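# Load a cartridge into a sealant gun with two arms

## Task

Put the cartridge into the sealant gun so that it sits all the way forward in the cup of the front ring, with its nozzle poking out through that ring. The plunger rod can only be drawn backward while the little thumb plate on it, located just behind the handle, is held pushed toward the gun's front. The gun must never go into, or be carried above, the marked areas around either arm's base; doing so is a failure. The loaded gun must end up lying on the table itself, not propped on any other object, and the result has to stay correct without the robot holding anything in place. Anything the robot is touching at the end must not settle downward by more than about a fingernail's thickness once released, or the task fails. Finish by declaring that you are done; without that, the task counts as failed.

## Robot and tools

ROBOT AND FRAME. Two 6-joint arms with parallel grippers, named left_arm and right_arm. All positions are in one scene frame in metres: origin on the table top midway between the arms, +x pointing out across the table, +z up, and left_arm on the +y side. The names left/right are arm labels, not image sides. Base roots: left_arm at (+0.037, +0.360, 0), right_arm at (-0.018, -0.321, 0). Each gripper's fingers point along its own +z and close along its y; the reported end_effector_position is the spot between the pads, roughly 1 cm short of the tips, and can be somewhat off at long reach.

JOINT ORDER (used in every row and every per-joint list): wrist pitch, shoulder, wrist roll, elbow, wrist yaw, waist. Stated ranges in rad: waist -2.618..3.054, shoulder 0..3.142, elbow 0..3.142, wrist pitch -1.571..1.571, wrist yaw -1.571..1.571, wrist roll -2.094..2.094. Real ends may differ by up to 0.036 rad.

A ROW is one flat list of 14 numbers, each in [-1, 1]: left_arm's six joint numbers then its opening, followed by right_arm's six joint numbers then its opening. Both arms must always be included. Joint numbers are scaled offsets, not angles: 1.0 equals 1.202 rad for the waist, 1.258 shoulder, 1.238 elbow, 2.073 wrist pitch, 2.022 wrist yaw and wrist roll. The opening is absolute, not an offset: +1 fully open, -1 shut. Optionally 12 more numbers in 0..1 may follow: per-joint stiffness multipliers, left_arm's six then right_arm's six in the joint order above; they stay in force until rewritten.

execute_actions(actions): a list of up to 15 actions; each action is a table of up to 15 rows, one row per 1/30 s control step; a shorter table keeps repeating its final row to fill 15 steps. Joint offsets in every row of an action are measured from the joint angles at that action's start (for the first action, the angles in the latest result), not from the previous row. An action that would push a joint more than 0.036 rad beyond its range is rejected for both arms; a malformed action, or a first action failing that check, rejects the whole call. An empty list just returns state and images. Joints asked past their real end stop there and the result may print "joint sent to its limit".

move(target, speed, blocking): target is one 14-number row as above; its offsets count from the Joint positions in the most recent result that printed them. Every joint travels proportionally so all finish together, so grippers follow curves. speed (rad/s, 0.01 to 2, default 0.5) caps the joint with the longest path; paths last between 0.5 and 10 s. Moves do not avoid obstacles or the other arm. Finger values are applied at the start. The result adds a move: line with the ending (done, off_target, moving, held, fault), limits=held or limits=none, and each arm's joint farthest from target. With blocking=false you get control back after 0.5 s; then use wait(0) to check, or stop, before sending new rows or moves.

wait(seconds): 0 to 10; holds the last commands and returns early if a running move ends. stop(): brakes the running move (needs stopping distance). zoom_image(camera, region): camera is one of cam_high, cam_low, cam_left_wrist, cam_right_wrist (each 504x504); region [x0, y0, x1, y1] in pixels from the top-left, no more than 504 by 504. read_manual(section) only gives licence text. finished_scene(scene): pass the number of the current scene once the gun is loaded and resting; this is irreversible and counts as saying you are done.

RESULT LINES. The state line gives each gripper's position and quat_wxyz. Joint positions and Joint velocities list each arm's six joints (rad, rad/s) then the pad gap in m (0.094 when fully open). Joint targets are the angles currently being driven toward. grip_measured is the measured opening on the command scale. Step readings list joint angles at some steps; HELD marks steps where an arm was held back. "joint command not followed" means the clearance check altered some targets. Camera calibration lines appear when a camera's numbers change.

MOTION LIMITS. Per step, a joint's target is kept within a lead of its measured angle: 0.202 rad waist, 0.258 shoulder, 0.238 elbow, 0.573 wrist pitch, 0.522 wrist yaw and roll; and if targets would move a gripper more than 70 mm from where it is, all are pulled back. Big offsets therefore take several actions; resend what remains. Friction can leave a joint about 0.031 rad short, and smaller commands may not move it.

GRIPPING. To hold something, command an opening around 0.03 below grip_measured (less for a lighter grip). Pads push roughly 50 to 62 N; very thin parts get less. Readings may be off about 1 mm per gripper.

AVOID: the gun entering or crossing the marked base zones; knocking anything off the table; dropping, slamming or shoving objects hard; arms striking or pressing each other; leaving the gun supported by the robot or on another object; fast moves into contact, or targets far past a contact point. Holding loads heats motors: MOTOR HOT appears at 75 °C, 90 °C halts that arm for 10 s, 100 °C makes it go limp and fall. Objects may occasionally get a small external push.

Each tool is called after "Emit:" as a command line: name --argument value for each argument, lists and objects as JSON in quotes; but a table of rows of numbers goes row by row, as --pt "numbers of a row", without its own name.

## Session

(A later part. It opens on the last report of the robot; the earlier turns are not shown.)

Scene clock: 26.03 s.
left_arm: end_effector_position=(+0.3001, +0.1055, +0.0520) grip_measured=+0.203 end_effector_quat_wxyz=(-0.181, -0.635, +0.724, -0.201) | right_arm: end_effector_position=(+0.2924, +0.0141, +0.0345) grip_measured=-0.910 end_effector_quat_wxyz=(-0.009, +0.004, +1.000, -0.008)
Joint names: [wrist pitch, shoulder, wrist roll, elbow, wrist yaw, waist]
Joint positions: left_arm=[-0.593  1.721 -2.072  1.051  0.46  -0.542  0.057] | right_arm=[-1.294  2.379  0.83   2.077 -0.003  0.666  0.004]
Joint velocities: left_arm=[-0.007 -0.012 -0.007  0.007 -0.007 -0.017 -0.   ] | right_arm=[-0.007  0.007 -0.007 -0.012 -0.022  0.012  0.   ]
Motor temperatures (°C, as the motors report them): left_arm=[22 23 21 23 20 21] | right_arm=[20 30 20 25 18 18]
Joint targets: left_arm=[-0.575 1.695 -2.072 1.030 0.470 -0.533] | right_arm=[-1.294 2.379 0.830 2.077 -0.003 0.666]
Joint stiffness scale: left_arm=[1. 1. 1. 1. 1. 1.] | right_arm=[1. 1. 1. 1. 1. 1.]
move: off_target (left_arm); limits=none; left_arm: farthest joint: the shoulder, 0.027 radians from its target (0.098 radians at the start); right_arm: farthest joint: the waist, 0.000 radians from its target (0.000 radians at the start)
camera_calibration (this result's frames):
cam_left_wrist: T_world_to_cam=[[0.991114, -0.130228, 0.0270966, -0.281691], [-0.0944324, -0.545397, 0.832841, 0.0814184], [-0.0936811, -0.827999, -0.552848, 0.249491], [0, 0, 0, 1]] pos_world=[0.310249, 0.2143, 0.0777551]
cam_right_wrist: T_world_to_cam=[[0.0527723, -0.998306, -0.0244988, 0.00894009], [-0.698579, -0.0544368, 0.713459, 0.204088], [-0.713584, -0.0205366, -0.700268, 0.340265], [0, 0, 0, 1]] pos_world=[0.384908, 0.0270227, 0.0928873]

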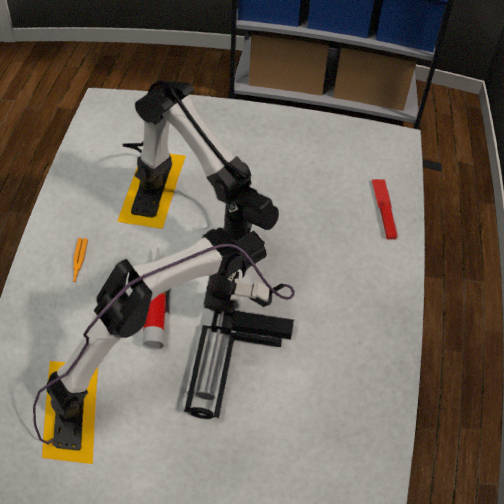

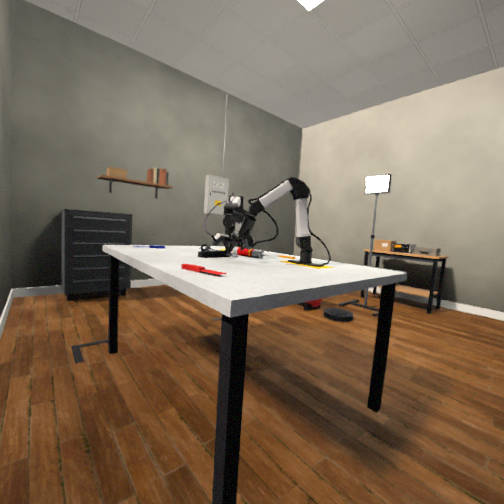

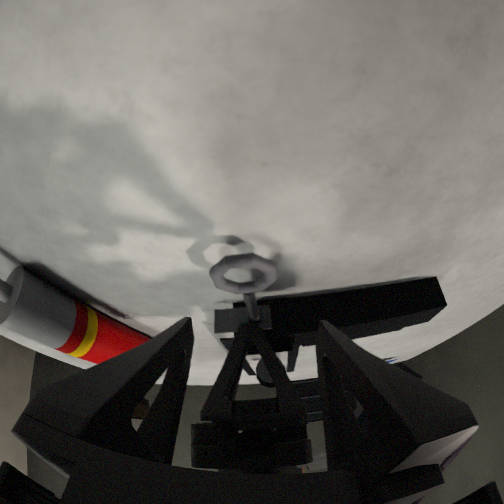

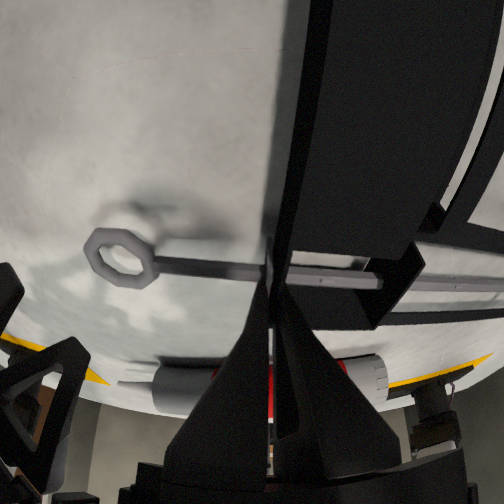

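Emit:
move --target '[0.066,0.055,0,-0.07,0.005,-0.02,0.2,0,0,0,0,0,0,-0.95]' --speed 0.15

Scene clock: 28.03 s.
left_arm: end_effector_position=(+0.2961, +0.1016, +0.0229) grip_measured=+0.203 end_effector_quat_wxyz=(-0.183, -0.629, +0.729, -0.200) | right_arm: end_effector_position=(+0.2924, +0.0141, +0.0345) grip_measured=-0.910 end_effector_quat_wxyz=(-0.009, +0.004, +1.000, -0.008)
Joint names: [wrist pitch, shoulder, wrist roll, elbow, wrist yaw, waist]
Joint positions: left_arm=[-0.474  1.776 -2.072  0.986  0.462 -0.557  0.057] | right_arm=[-1.294  2.379  0.83   2.077 -0.003  0.666  0.004]
Joint velocities: left_arm=[-0.022 -0.017  0.022 -0.017 -0.007 -0.012 -0.   ] | right_arm=[-0.095  0.007  0.051 -0.022  0.007 -0.007  0.001]
Motor temperatures (°C, as the motors report them): left_arm=[22 23 21 23 20 21] | right_arm=[20 31 20 25 18 18]
Joint targets: left_arm=[-0.456 1.791 -2.072 0.964 0.471 -0.566] | right_arm=[-1.294 2.379 0.830 2.077 -0.003 0.666]
Joint stiffness scale: left_arm=[1. 1. 1. 1. 1. 1.] | right_arm=[1. 1. 1. 1. 1. 1.]
move: off_target (left_arm); limits=none; left_arm: farthest joint: the elbow, 0.021 radians from its target (0.087 radians at the start); right_arm: farthest joint: the waist, 0.000 radians from its target (0.000 radians at the start)
camera_calibration (this result's frames):
cam_left_wrist: T_world_to_cam=[[0.989096, -0.144905, 0.026296, -0.275387], [-0.101756, -0.543345, 0.83332, 0.10516], [-0.106464, -0.826909, -0.552165, 0.233491], [0, 0, 0, 1]] pos_world=[0.307944, 0.210309, 0.0485351]
cam_right_wrist: T_world_to_cam=[[0.0527723, -0.998306, -0.0244988, 0.00894009], [-0.698579, -0.0544368, 0.713459, 0.204088], [-0.713584, -0.0205366, -0.700268, 0.340265], [0, 0, 0, 1]] pos_world=[0.384908, 0.0270227, 0.0928873]

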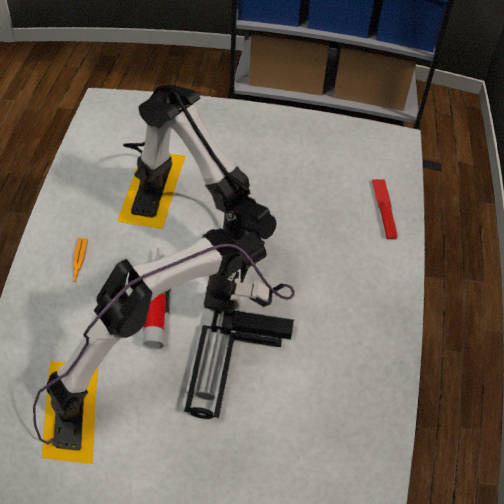

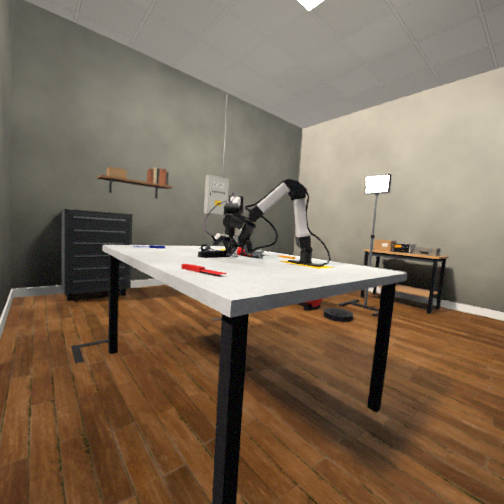

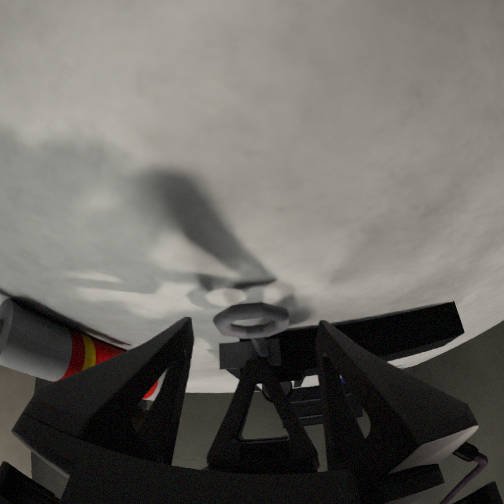

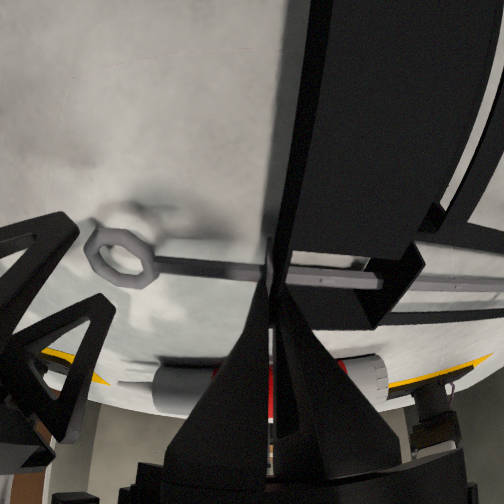

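Emit:
move --target '[0.033,0.052,0,-0.01,0.029,-0.007,0.2,0,0,0,0,0,0,-0.95]' --speed 0.1

Scene clock: 29.73 s.
left_arm: end_effector_position=(+0.2963, +0.0927, +0.0131) grip_measured=+0.203 end_effector_quat_wxyz=(-0.205, -0.622, +0.727, -0.205) | right_arm: end_effector_position=(+0.2924, +0.0141, +0.0345) grip_measured=-0.910 end_effector_quat_wxyz=(-0.009, +0.004, +1.000, -0.008)
Joint names: [wrist pitch, shoulder, wrist roll, elbow, wrist yaw, waist]
Joint positions: left_arm=[-0.423  1.826 -2.072  0.986  0.51  -0.557  0.057] | right_arm=[-1.294  2.379  0.83   2.077 -0.003  0.666  0.004]
Joint velocities: left_arm=[-0.066 -0.007 -0.081 -0.007 -0.066 -0.007 -0.001] | right_arm=[-0.051 -0.002 -0.081 -0.002  0.051 -0.007  0.001]
Motor temperatures (°C, as the motors report them): left_arm=[22 23 21 23 20 21] | right_arm=[20 32 20 25 18 18]
Joint targets: left_arm=[-0.405 1.841 -2.072 0.973 0.520 -0.565] | right_arm=[-1.294 2.379 0.830 2.077 -0.003 0.666]
Joint stiffness scale: left_arm=[1. 1. 1. 1. 1. 1.] | right_arm=[1. 1. 1. 1. 1. 1.]
move: done; limits=none; left_arm: farthest joint: the wrist pitch, 0.017 radians from its target (0.068 radians at the start); right_arm: farthest joint: the waist, 0.000 radians from its target (0.000 radians at the start)
camera_calibration (this result's frames):
cam_left_wrist: T_world_to_cam=[[0.987275, -0.158824, 0.0079275, -0.27449], [-0.0886916, -0.508572, 0.856439, 0.101091], [-0.131991, -0.846244, -0.516187, 0.229597], [0, 0, 0, 1]] pos_world=[0.310268, 0.202111, 0.034113]
cam_right_wrist: T_world_to_cam=[[0.0527723, -0.998306, -0.0244988, 0.00894009], [-0.698579, -0.0544368, 0.713459, 0.204088], [-0.713584, -0.0205366, -0.700268, 0.340265], [0, 0, 0, 1]] pos_world=[0.384908, 0.0270227, 0.0928873]

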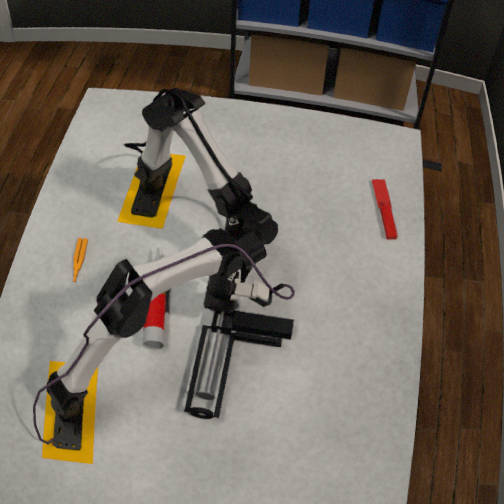

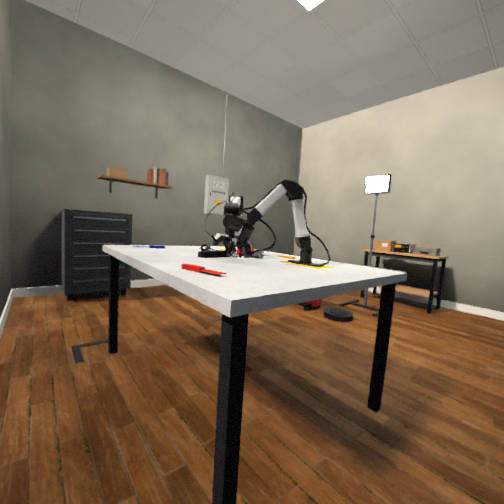

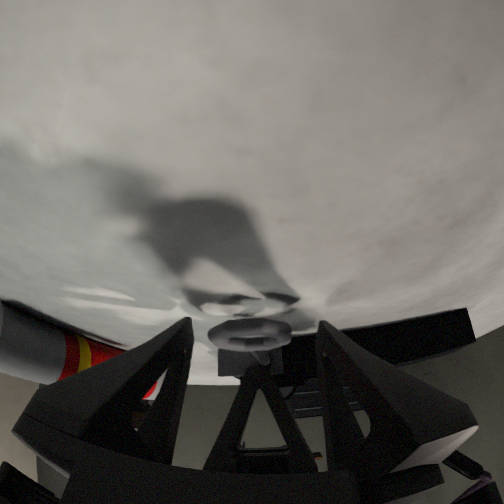

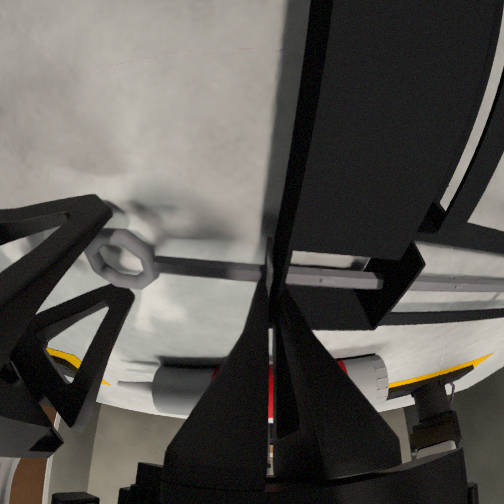

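Emit:
move --target '[0,0,0,0,0,0,-0.4,0,0,0,0,0,0,-0.95]'

Scene clock: 30.90 s.
left_arm: end_effector_position=(+0.2952, +0.0930, +0.0129) grip_measured=-0.260 end_effector_quat_wxyz=(-0.207, -0.623, +0.727, -0.203) | right_arm: end_effector_position=(+0.2929, +0.0145, +0.0345) grip_measured=-0.910 end_effector_quat_wxyz=(-0.008, +0.004, +1.000, -0.008)
Joint names: [wrist pitch, shoulder, wrist roll, elbow, wrist yaw, waist]
Joint positions: left_arm=[-0.428  1.826 -2.072  0.986  0.513 -0.557  0.035] | right_arm=[-1.291  2.379  0.83   2.077 -0.002  0.666  0.004]
Joint velocities: left_arm=[-0.037  0.012 -0.037  0.017  0.037 -0.002 -0.001] | right_arm=[ 0.007  0.002 -0.007 -0.022 -0.037 -0.007 -0.   ]
Motor temperatures (°C, as the motors report them): left_arm=[22 23 21 23 20 21] | right_arm=[20 32 20 25 18 18]
Joint targets: left_arm=[-0.423 1.826 -2.071 0.986 0.510 -0.557] | right_arm=[-1.294 2.379 0.830 2.077 -0.003 0.666]
Joint stiffness scale: left_arm=[1. 1. 1. 1. 1. 1.] | right_arm=[1. 1. 1. 1. 1. 1.]
move: done; limits=none; left_arm: farthest joint: the wrist pitch, 0.005 radians from its target (0.000 radians at the start); right_arm: farthest joint: the wrist pitch, 0.003 radians from its target (0.000 radians at the start)
camera_calibration (this result's frames):
cam_left_wrist: T_world_to_cam=[[0.987194, -0.159507, 0.00250914, -0.273171], [-0.08446, -0.509251, 0.856463, 0.100096], [-0.135335, -0.845707, -0.516202, 0.230578], [0, 0, 0, 1]] pos_world=[0.309332, 0.202403, 0.0339821]
cam_right_wrist: T_world_to_cam=[[0.0528431, -0.998276, -0.0255434, 0.00925195], [-0.700086, -0.0552748, 0.711916, 0.204957], [-0.7121, -0.0197372, -0.7018, 0.340211], [0, 0, 0, 1]] pos_world=[0.385263, 0.0272797, 0.0930844]

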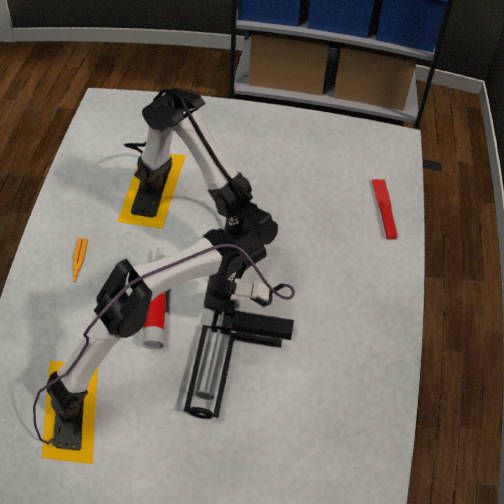

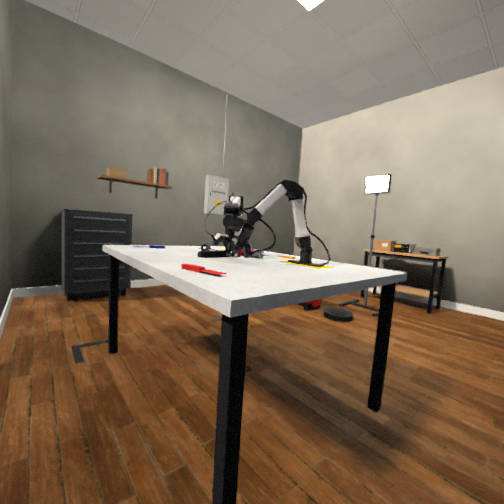

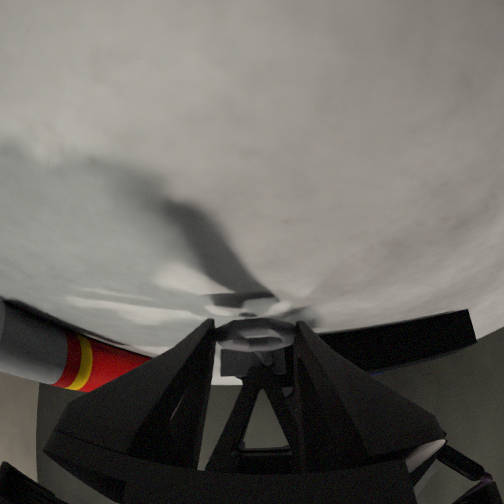

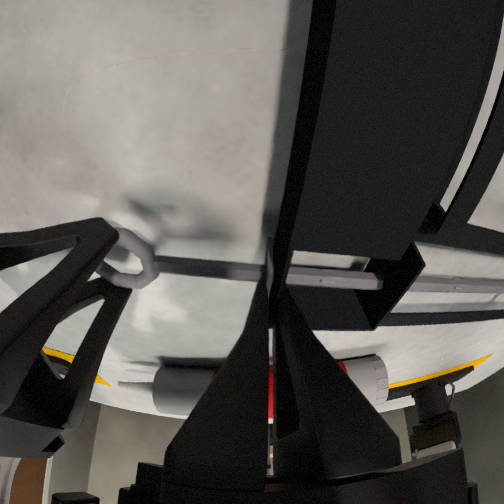

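Emit:
move --target '[-0.052,-0.07,0.103,-0.079,0.026,0.156,-0.4,0,0,0,0,0,0,-0.95]' --speed 0.12

Scene clock: 35.07 s.
left_arm: end_effector_position=(+0.2978, +0.1330, +0.0182) grip_measured=-0.260 end_effector_quat_wxyz=(-0.232, -0.609, +0.724, -0.227) | right_arm: end_effector_position=(+0.2953, +0.0512, +0.0382) grip_measured=-0.910 end_effector_quat_wxyz=(+0.004, -0.005, +0.998, +0.063)
Joint names: [wrist pitch, shoulder, wrist roll, elbow, wrist yaw, waist]
Joint positions: left_arm=[-0.467  1.775 -1.902  0.916  0.62  -0.407  0.035] | right_arm=[-1.175  2.374  0.837  2.077 -0.078  0.686  0.004]
Joint velocities: left_arm=[-0.022  0.002  0.051 -0.017  0.066 -0.012 -0.   ] | right_arm=[ 0.007 -0.017  0.037  0.002  0.007 -0.012 -0.   ]
Motor temperatures (°C, as the motors report them): left_arm=[22 24 21 23 20 21] | right_arm=[20 34 20 26 18 18]
Joint targets: left_arm=[-0.535 1.738 -1.863 0.888 0.565 -0.369] | right_arm=[-1.291 2.379 0.830 2.077 -0.002 0.666]
Joint stiffness scale: left_arm=[1. 1. 1. 1. 1. 1.] | right_arm=[1. 1. 1. 1. 1. 1.]
move: off_target (left_arm, right_arm); limits=none; left_arm: farthest joint: the wrist pitch, 0.068 radians from its target (0.108 radians at the start); right_arm: farthest joint: the wrist pitch, 0.116 radians from its target (0.000 radians at the start)
camera_calibration (this result's frames):
cam_left_wrist: T_world_to_cam=[[0.9843, -0.175999, 0.0133331, -0.266542], [-0.0915638, -0.444582, 0.891046, 0.109034], [-0.150895, -0.878278, -0.453717, 0.275296], [0, 0, 0, 1]] pos_world=[0.313882, 0.24335, 0.031306]
cam_right_wrist: T_world_to_cam=[[0.071322, -0.983835, -0.16426, 0.0449776], [-0.715329, -0.165218, 0.678975, 0.217468], [-0.695139, 0.0690737, -0.71555, 0.336257], [0, 0, 0, 1]] pos_world=[0.386098, 0.0569535, 0.100341]

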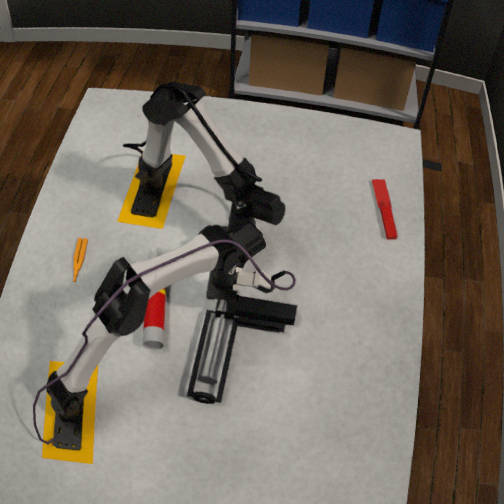

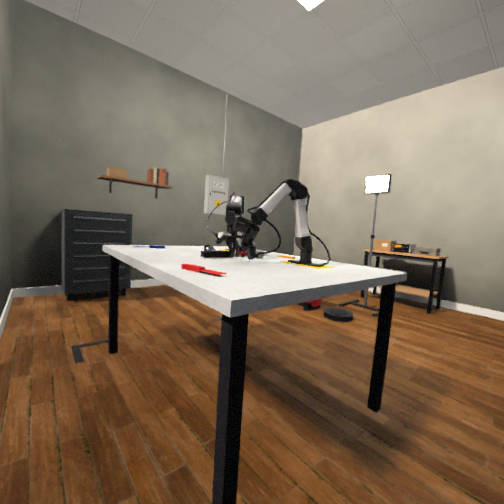

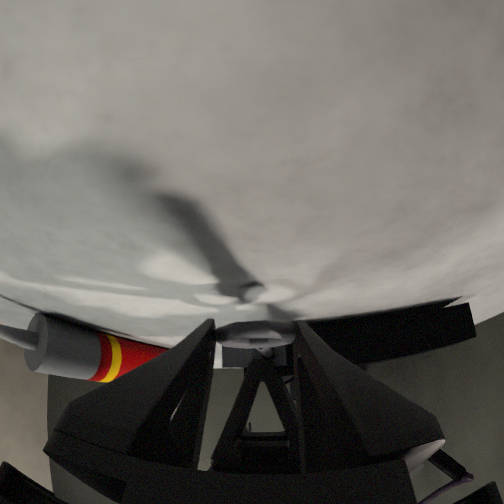

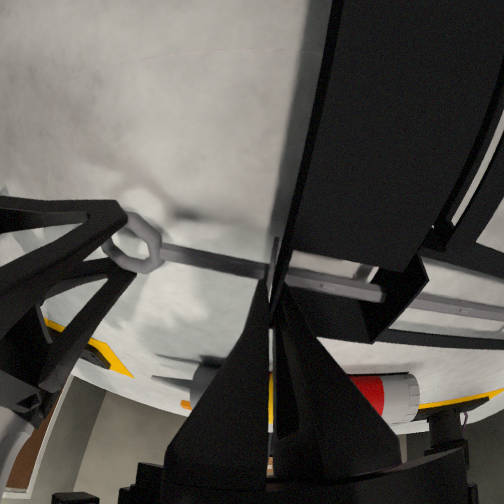

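Emit:
move --target '[0,0,0,0,0,0,-0.4,0,0,0,0,0,0,-0.95]'

Emit:
move --target '[0,0,0,0,0,0,-0.4,0,0,0,0,0,0,-0.5]'

Emit:
move --target '[0,0,0,0,0,0,-0.4,0,-0.055,0,0,0,0,-0.5]' --speed 0.15

Scene clock: 36.43 s.
left_arm: end_effector_position=(+0.2976, +0.1326, +0.0184) grip_measured=-0.260 end_effector_quat_wxyz=(-0.233, -0.611, +0.722, -0.226) | right_arm: end_effector_position=(+0.2950, +0.0529, +0.0384) grip_measured=-0.910 end_effector_quat_wxyz=(+0.003, -0.005, +0.998, +0.066)
Joint names: [wrist pitch, shoulder, wrist roll, elbow, wrist yaw, waist]
Joint positions: left_arm=[-0.467  1.775 -1.908  0.916  0.621 -0.408  0.035] | right_arm=[-1.17   2.374  0.839  2.077 -0.083  0.687  0.004]
Joint velocities: left_arm=[-0.125 -0.012 -0.007  0.002 -0.051  0.012  0.001] | right_arm=[ 0.051  0.017 -0.095  0.017  0.022  0.007 -0.   ]
Motor temperatures (°C, as the motors report them): left_arm=[22 25 21 23 20 21] | right_arm=[20 34 20 26 18 18]
Joint targets: left_arm=[-0.468 1.775 -1.902 0.916 0.620 -0.407] | right_arm=[-1.175 2.374 0.837 2.077 -0.078 0.686]
Joint stiffness scale: left_arm=[1. 1. 1. 1. 1. 1.] | right_arm=[1. 1. 1. 1. 1. 1.]
move: done; limits=none; left_arm: farthest joint: the wrist roll, 0.006 radians from its target (0.000 radians at the start); right_arm: farthest joint: the wrist pitch, 0.005 radians from its target (0.000 radians at the start)
camera_calibration (this result's frames):
cam_left_wrist: T_world_to_cam=[[0.985092, -0.171764, 0.00950177, -0.2672], [-0.085994, -0.443846, 0.891967, 0.106884], [-0.14899, -0.879487, -0.452, 0.274531], [0, 0, 0, 1]] pos_world=[0.313311, 0.242992, 0.0312901]
cam_right_wrist: T_world_to_cam=[[0.0705519, -0.982754, -0.170929, 0.0471809], [-0.714796, -0.16933, 0.678523, 0.21748], [-0.695765, 0.0743081, -0.714416, 0.335905], [0, 0, 0, 1]] pos_world=[0.385836, 0.0582326, 0.100475]

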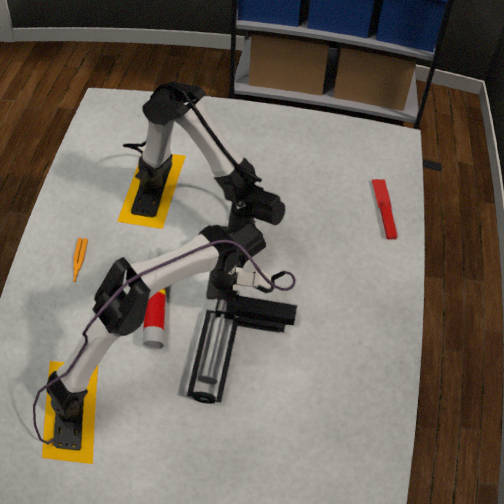

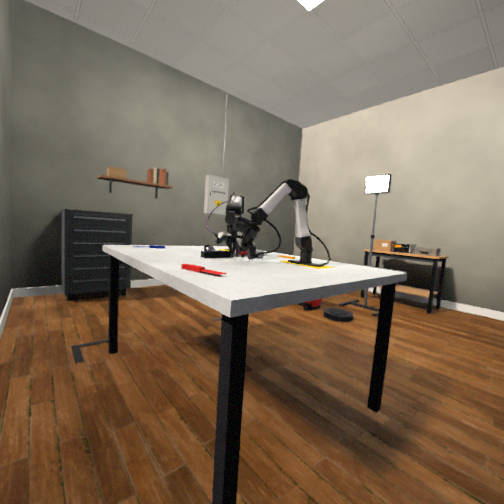

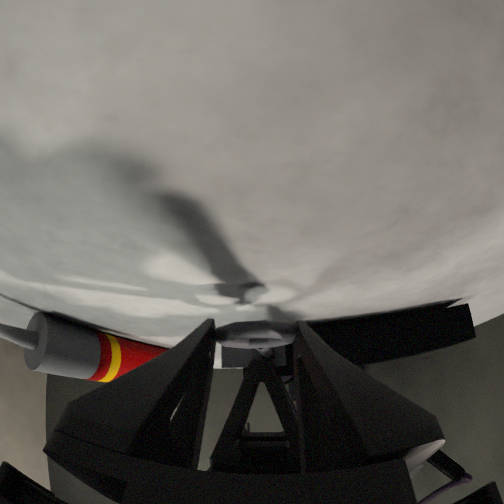

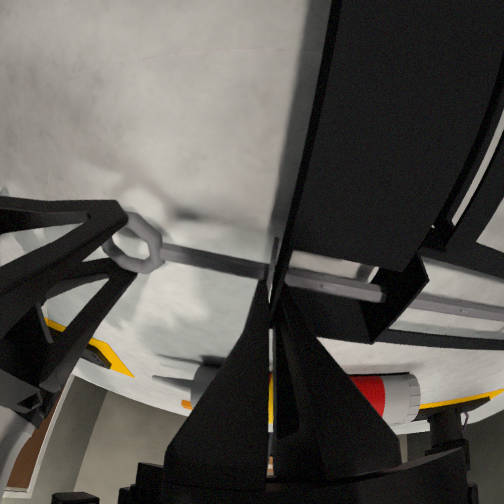

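Scene clock: 36.93 s.
left_arm: end_effector_position=(+0.2974, +0.1334, +0.0173) grip_measured=-0.264 end_effector_quat_wxyz=(-0.231, -0.613, +0.722, -0.223) | right_arm: end_effector_position=(+0.2960, +0.0557, +0.0395) grip_measured=-0.502 end_effector_quat_wxyz=(+0.005, -0.005, +0.997, +0.073)
Joint names: [wrist pitch, shoulder, wrist roll, elbow, wrist yaw, waist]
Joint positions: left_arm=[-0.469  1.776 -1.911  0.916  0.614 -0.409  0.035] | right_arm=[-1.159  2.373  0.84   2.077 -0.09   0.687  0.023]
Joint velocities: left_arm=[-0.022 -0.002 -0.007 -0.012 -0.051  0.002 -0.   ] | right_arm=[ 0.037 -0.007 -0.007 -0.007 -0.051  0.007 -0.001]
Motor temperatures (°C, as the motors report them): left_arm=[22 25 21 23 20 21] | right_arm=[20 35 20 26 18 18]
Joint targets: left_arm=[-0.466 1.775 -1.908 0.916 0.621 -0.408] | right_arm=[-1.170 2.375 0.840 2.077 -0.084 0.687]
Joint stiffness scale: left_arm=[1. 1. 1. 1. 1. 1.] | right_arm=[1. 1. 1. 1. 1. 1.]
move: done; limits=none; left_arm: farthest joint: the wrist yaw, 0.007 radians from its target (0.000 radians at the start); right_arm: farthest joint: the wrist pitch, 0.011 radians from its target (0.000 radians at the start)
camera_calibration (this result's frames):
cam_left_wrist: T_world_to_cam=[[0.985637, -0.168764, 0.00618454, -0.267327], [-0.0828878, -0.451537, 0.888394, 0.108402], [-0.147136, -0.876147, -0.45904, 0.273876], [0, 0, 0, 1]] pos_world=[0.31277, 0.243788, 0.0310694]
cam_right_wrist: T_world_to_cam=[[0.0714531, -0.980352, -0.183861, 0.0501241], [-0.716928, -0.178636, 0.673872, 0.219228], [-0.693476, 0.083665, -0.715606, 0.336007], [0, 0, 0, 1]] pos_world=[0.386601, 0.0601891, 0.101933]

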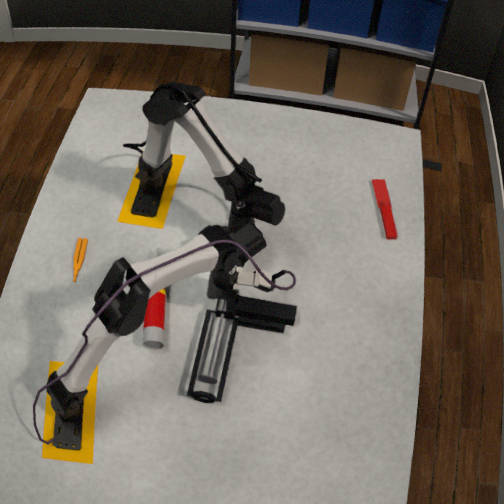

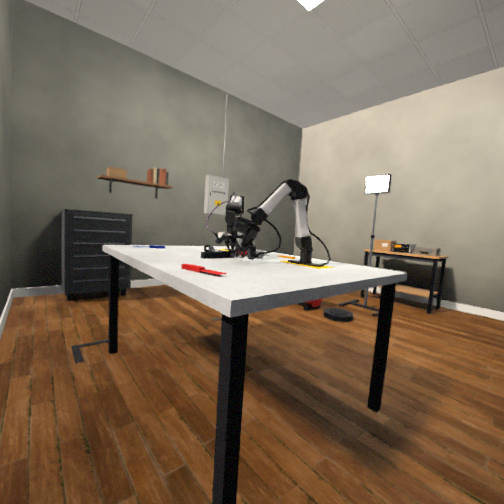

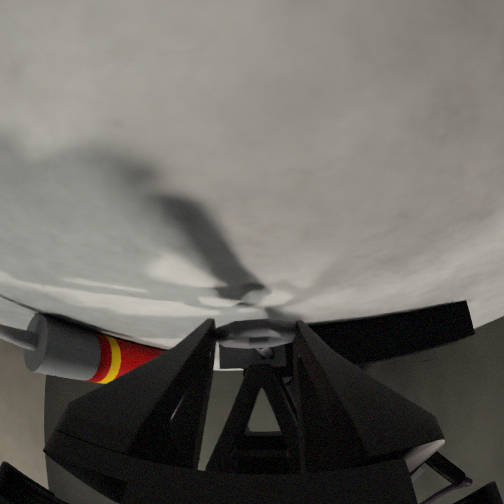

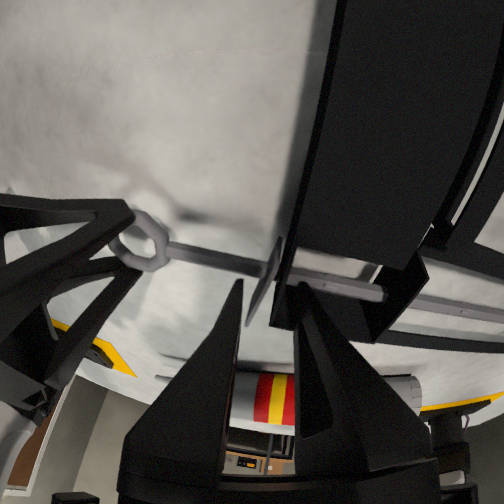

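Scene clock: 37.73 s.
left_arm: end_effector_position=(+0.2975, +0.1335, +0.0172) grip_measured=-0.264 end_effector_quat_wxyz=(-0.231, -0.613, +0.722, -0.223) | right_arm: end_effector_position=(+0.2985, +0.0585, +0.0701) grip_measured=-0.502 end_effector_quat_wxyz=(+0.027, -0.006, +0.995, +0.097)
Joint names: [wrist pitch, shoulder, wrist roll, elbow, wrist yaw, waist]
Joint positions: left_arm=[-0.469  1.776 -1.911  0.916  0.613 -0.409  0.035] | right_arm=[-1.159  2.308  0.84   2.077 -0.09   0.687  0.023]
Joint velocities: left_arm=[ 0.037  0.012  0.037  0.002  0.066  0.007 -0.   ] | right_arm=[-0.051 -0.002 -0.022  0.002  0.066  0.002 -0.   ]
Motor temperatures (°C, as the motors report them): left_arm=[22 25 21 24 20 21] | right_arm=[20 35 20 26 18 18]
Joint targets: left_arm=[-0.469 1.776 -1.911 0.916 0.614 -0.409] | right_arm=[-1.159 2.304 0.840 2.077 -0.090 0.687]
Joint stiffness scale: left_arm=[1. 1. 1. 1. 1. 1.] | right_arm=[1. 1. 1. 1. 1. 1.]
move: done; limits=none; left_arm: farthest joint: the wrist yaw, 0.001 radians from its target (0.000 radians at the start); right_arm: farthest joint: the shoulder, 0.004 radians from its target (0.069 radians at the start)
camera_calibration (this result's frames):
cam_left_wrist: T_world_to_cam=[[0.985666, -0.168588, 0.00637283, -0.267407], [-0.0830774, -0.452151, 0.888064, 0.108657], [-0.146835, -0.875864, -0.459676, 0.273814], [0, 0, 0, 1]] pos_world=[0.312806, 0.243872, 0.0310752]
cam_right_wrist: T_world_to_cam=[[0.0803255, -0.970369, -0.227886, 0.0582159], [-0.745087, -0.210319, 0.632938, 0.21405], [-0.662112, 0.118954, -0.739904, 0.349705], [0, 0, 0, 1]] pos_world=[0.386354, 0.059911, 0.136534]

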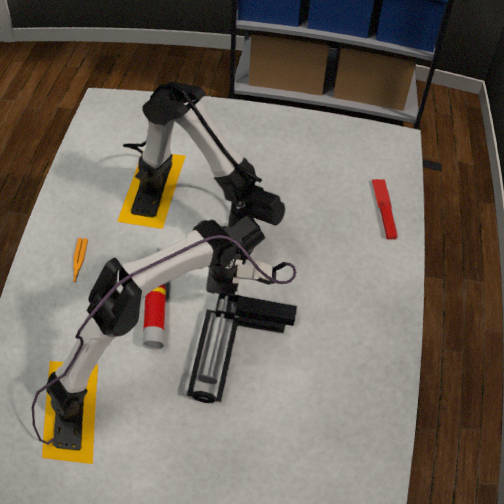

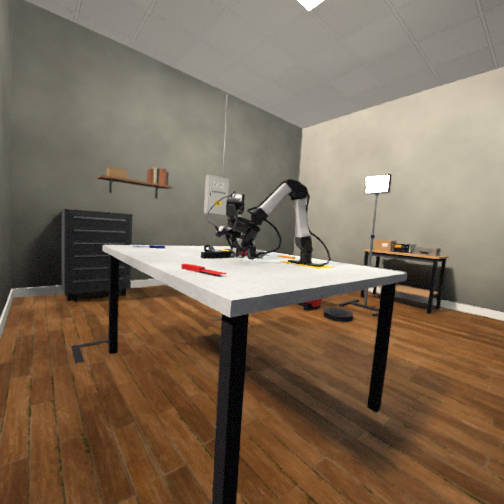

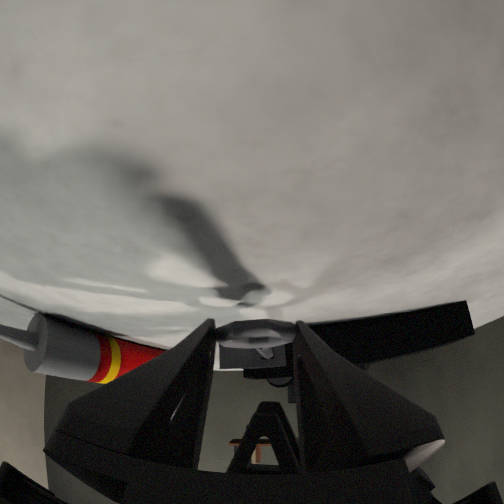

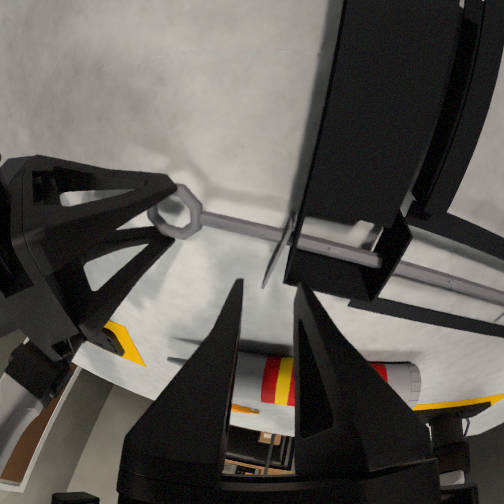

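Emit:
move --target '[0,0,0,0,0,0,-0.4,-0.101,0.046,0.006,0.067,0.049,0.014,1]' --speed 0.2

Scene clock: 40.03 s.
left_arm: end_effector_position=(+0.2975, +0.1335, +0.0172) grip_measured=-0.264 end_effector_quat_wxyz=(-0.231, -0.613, +0.722, -0.223) | right_arm: end_effector_position=(+0.2851, +0.0254, +0.0641) grip_measured=+1.000 end_effector_quat_wxyz=(+0.004, -0.003, +1.000, +0.004)
Joint names: [wrist pitch, shoulder, wrist roll, elbow, wrist yaw, waist]
Joint positions: left_arm=[-0.469  1.776 -1.911  0.916  0.613 -0.409  0.035] | right_arm=[-1.353  2.349  0.846  2.143  0.001  0.695  0.094]
Joint velocities: left_arm=[ 0.037 -0.002 -0.007  0.017  0.037 -0.022 -0.001] | right_arm=[ 0.007 -0.017  0.022 -0.012  0.022 -0.022  0.   ]
Motor temperatures (°C, as the motors report them): left_arm=[22 25 21 24 20 21] | right_arm=[20 36 20 26 18 18]
Joint targets: left_arm=[-0.469 1.776 -1.911 0.916 0.613 -0.409] | right_arm=[-1.369 2.366 0.852 2.160 0.009 0.704]
Joint stiffness scale: left_arm=[1. 1. 1. 1. 1. 1.] | right_arm=[1. 1. 1. 1. 1. 1.]
move: done; limits=none; left_arm: farthest joint: the waist, 0.000 radians from its target (0.000 radians at the start); right_arm: farthest joint: the shoulder, 0.017 radians from its target (0.058 radians at the start)
camera_calibration (this result's frames):
cam_left_wrist: T_world_to_cam=[[0.985666, -0.168588, 0.00637283, -0.267407], [-0.0830774, -0.452151, 0.888064, 0.108657], [-0.146835, -0.875864, -0.459676, 0.273814], [0, 0, 0, 1]] pos_world=[0.312806, 0.243872, 0.0310752]
cam_right_wrist: T_world_to_cam=[[0.0674232, -0.996612, -0.0470963, 0.0185501], [-0.715999, -0.0812049, 0.693362, 0.185475], [-0.694838, -0.0130278, -0.719049, 0.351714], [0, 0, 0, 1]] pos_world=[0.375933, 0.0381307, 0.125172]

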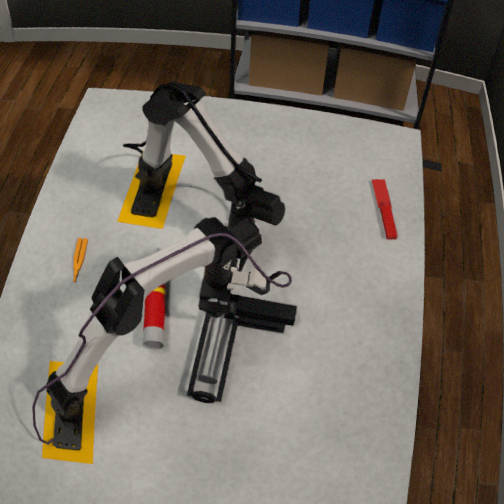

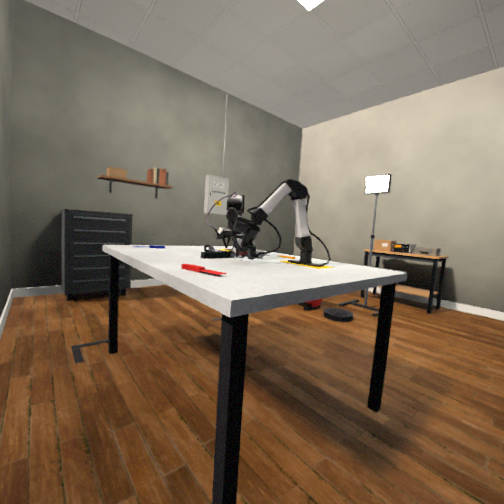

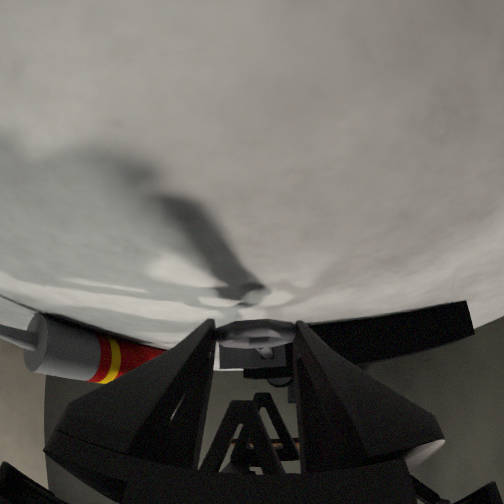

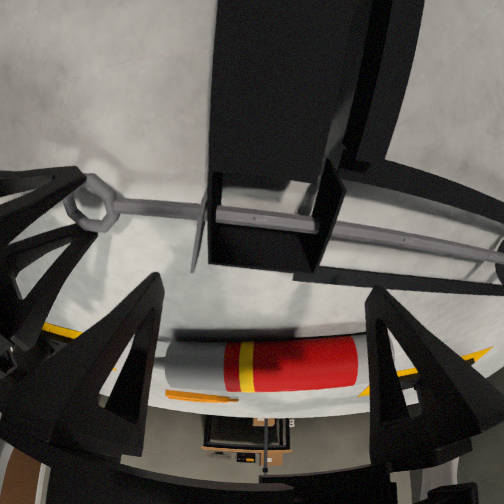

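Emit:
move --target '[0,0,0,0,0,0,-0.4,0.019,0.078,0,0.013,0,0.005,1]' --speed 0.08

Scene clock: 41.77 s.
left_arm: end_effector_position=(+0.2977, +0.1338, +0.0170) grip_measured=-0.264 end_effector_quat_wxyz=(-0.229, -0.613, +0.722, -0.223) | right_arm: end_effector_position=(+0.2852, +0.0257, +0.0297) grip_measured=+1.000 end_effector_quat_wxyz=(-0.015, -0.003, +1.000, -0.017)
Joint names: [wrist pitch, shoulder, wrist roll, elbow, wrist yaw, waist]
Joint positions: left_arm=[-0.469  1.776 -1.911  0.916  0.61  -0.409  0.035] | right_arm=[-1.331  2.427  0.846  2.143 -0.     0.695  0.094]
Joint velocities: left_arm=[-0.051  0.007  0.022  0.012  0.022 -0.012 -0.   ] | right_arm=[-0.051  0.002  0.037 -0.002 -0.051  0.007  0.   ]
Motor temperatures (°C, as the motors report them): left_arm=[22 25 21 24 20 21] | right_arm=[20 36 20 27 18 18]
Joint targets: left_arm=[-0.469 1.776 -1.911 0.916 0.613 -0.409] | right_arm=[-1.314 2.448 0.846 2.159 0.000 0.701]
Joint stiffness scale: left_arm=[1. 1. 1. 1. 1. 1.] | right_arm=[1. 1. 1. 1. 1. 1.]
move: done; limits=none; left_arm: farthest joint: the wrist yaw, 0.003 radians from its target (0.000 radians at the start); right_arm: farthest joint: the shoulder, 0.020 radians from its target (0.098 radians at the start)
camera_calibration (this result's frames):
cam_left_wrist: T_world_to_cam=[[0.985767, -0.167973, 0.00703284, -0.267685], [-0.0837392, -0.4543, 0.886905, 0.109549], [-0.145781, -0.87487, -0.461899, 0.273595], [0, 0, 0, 1]] pos_world=[0.312934, 0.244165, 0.0310962]
cam_right_wrist: T_world_to_cam=[[0.0659984, -0.997785, -0.00827459, 0.0164896], [-0.689652, -0.0516069, 0.7223, 0.200248], [-0.721127, -0.041964, -0.691531, 0.334475], [0, 0, 0, 1]] pos_world=[0.378212, 0.0408232, 0.0867976]

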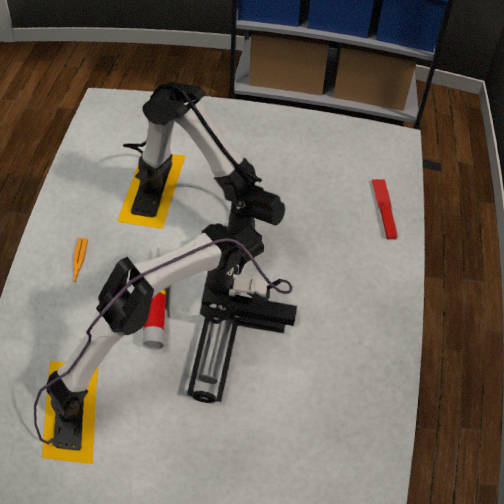

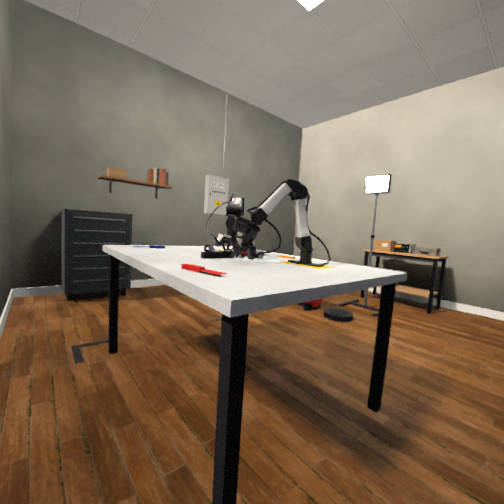

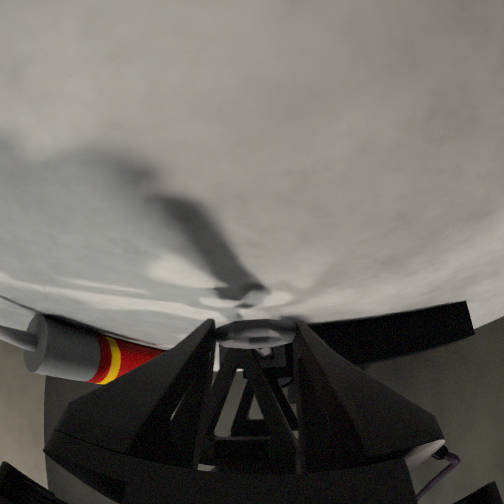

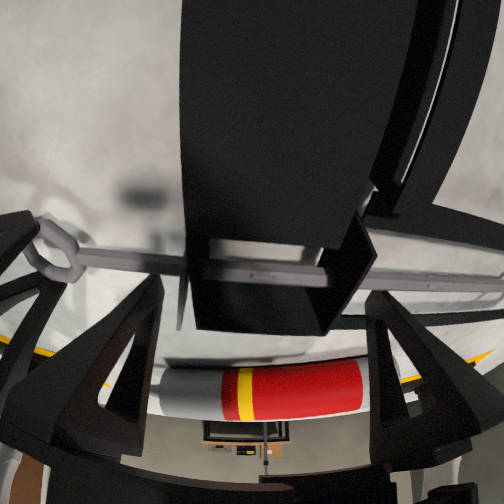

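Emit:
move --target '[0,0,0,0,0,0,-0.4,0,0.004,0,0.013,0,0,0.05]'

Scene clock: 42.63 s.
left_arm: end_effector_position=(+0.2975, +0.1333, +0.0172) grip_measured=-0.264 end_effector_quat_wxyz=(-0.231, -0.614, +0.721, -0.223) | right_arm: end_effector_position=(+0.2850, +0.0299, +0.0296) grip_measured=+0.170 end_effector_quat_wxyz=(-0.015, -0.003, +1.000, -0.008)
Joint names: [wrist pitch, shoulder, wrist roll, elbow, wrist yaw, waist]
Joint positions: left_arm=[-0.468  1.776 -1.914  0.916  0.612 -0.41   0.035] | right_arm=[-1.319  2.427  0.847  2.143 -0.011  0.697  0.055]
Joint velocities: left_arm=[-0.007 -0.007 -0.022  0.022 -0.037 -0.022 -0.   ] | right_arm=[ 0.007  0.022  0.022 -0.002  0.007  0.017  0.   ]
Motor temperatures (°C, as the motors report them): left_arm=[22 25 21 24 20 21] | right_arm=[20 36 20 27 18 18]
Joint targets: left_arm=[-0.469 1.776 -1.912 0.916 0.610 -0.409] | right_arm=[-1.331 2.432 0.846 2.159 -0.000 0.695]
Joint stiffness scale: left_arm=[1. 1. 1. 1. 1. 1.] | right_arm=[1. 1. 1. 1. 1. 1.]
move: done; limits=none; left_arm: farthest joint: the wrist roll, 0.003 radians from its target (0.000 radians at the start); right_arm: farthest joint: the elbow, 0.016 radians from its target (0.016 radians at the start)
camera_calibration (this result's frames):
cam_left_wrist: T_world_to_cam=[[0.985928, -0.167071, 0.00568126, -0.267736], [-0.0818353, -0.452737, 0.887881, 0.108323], [-0.145767, -0.875852, -0.460039, 0.273338], [0, 0, 0, 1]] pos_world=[0.312677, 0.243714, 0.031089]
cam_right_wrist: T_world_to_cam=[[0.0667105, -0.997467, -0.0246858, 0.0209743], [-0.689416, -0.063965, 0.721536, 0.200688], [-0.721287, -0.0311153, -0.691937, 0.334127], [0, 0, 0, 1]] pos_world=[0.37796, 0.0441547, 0.0869089]

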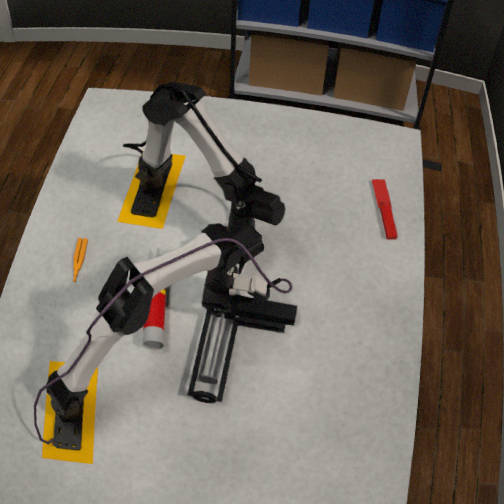

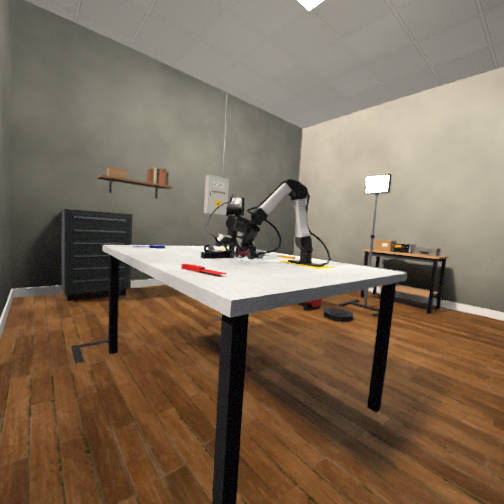

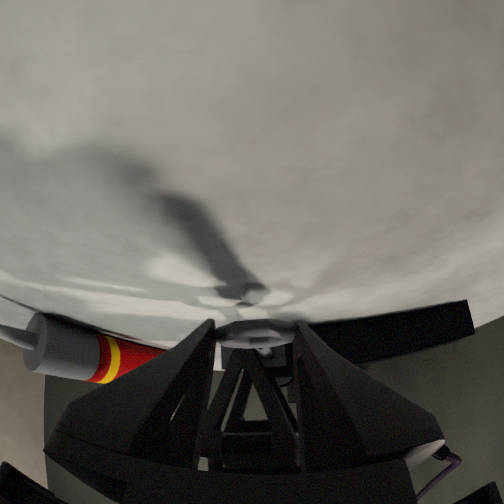

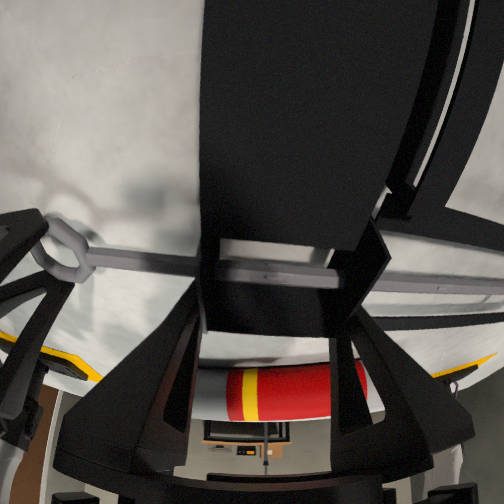

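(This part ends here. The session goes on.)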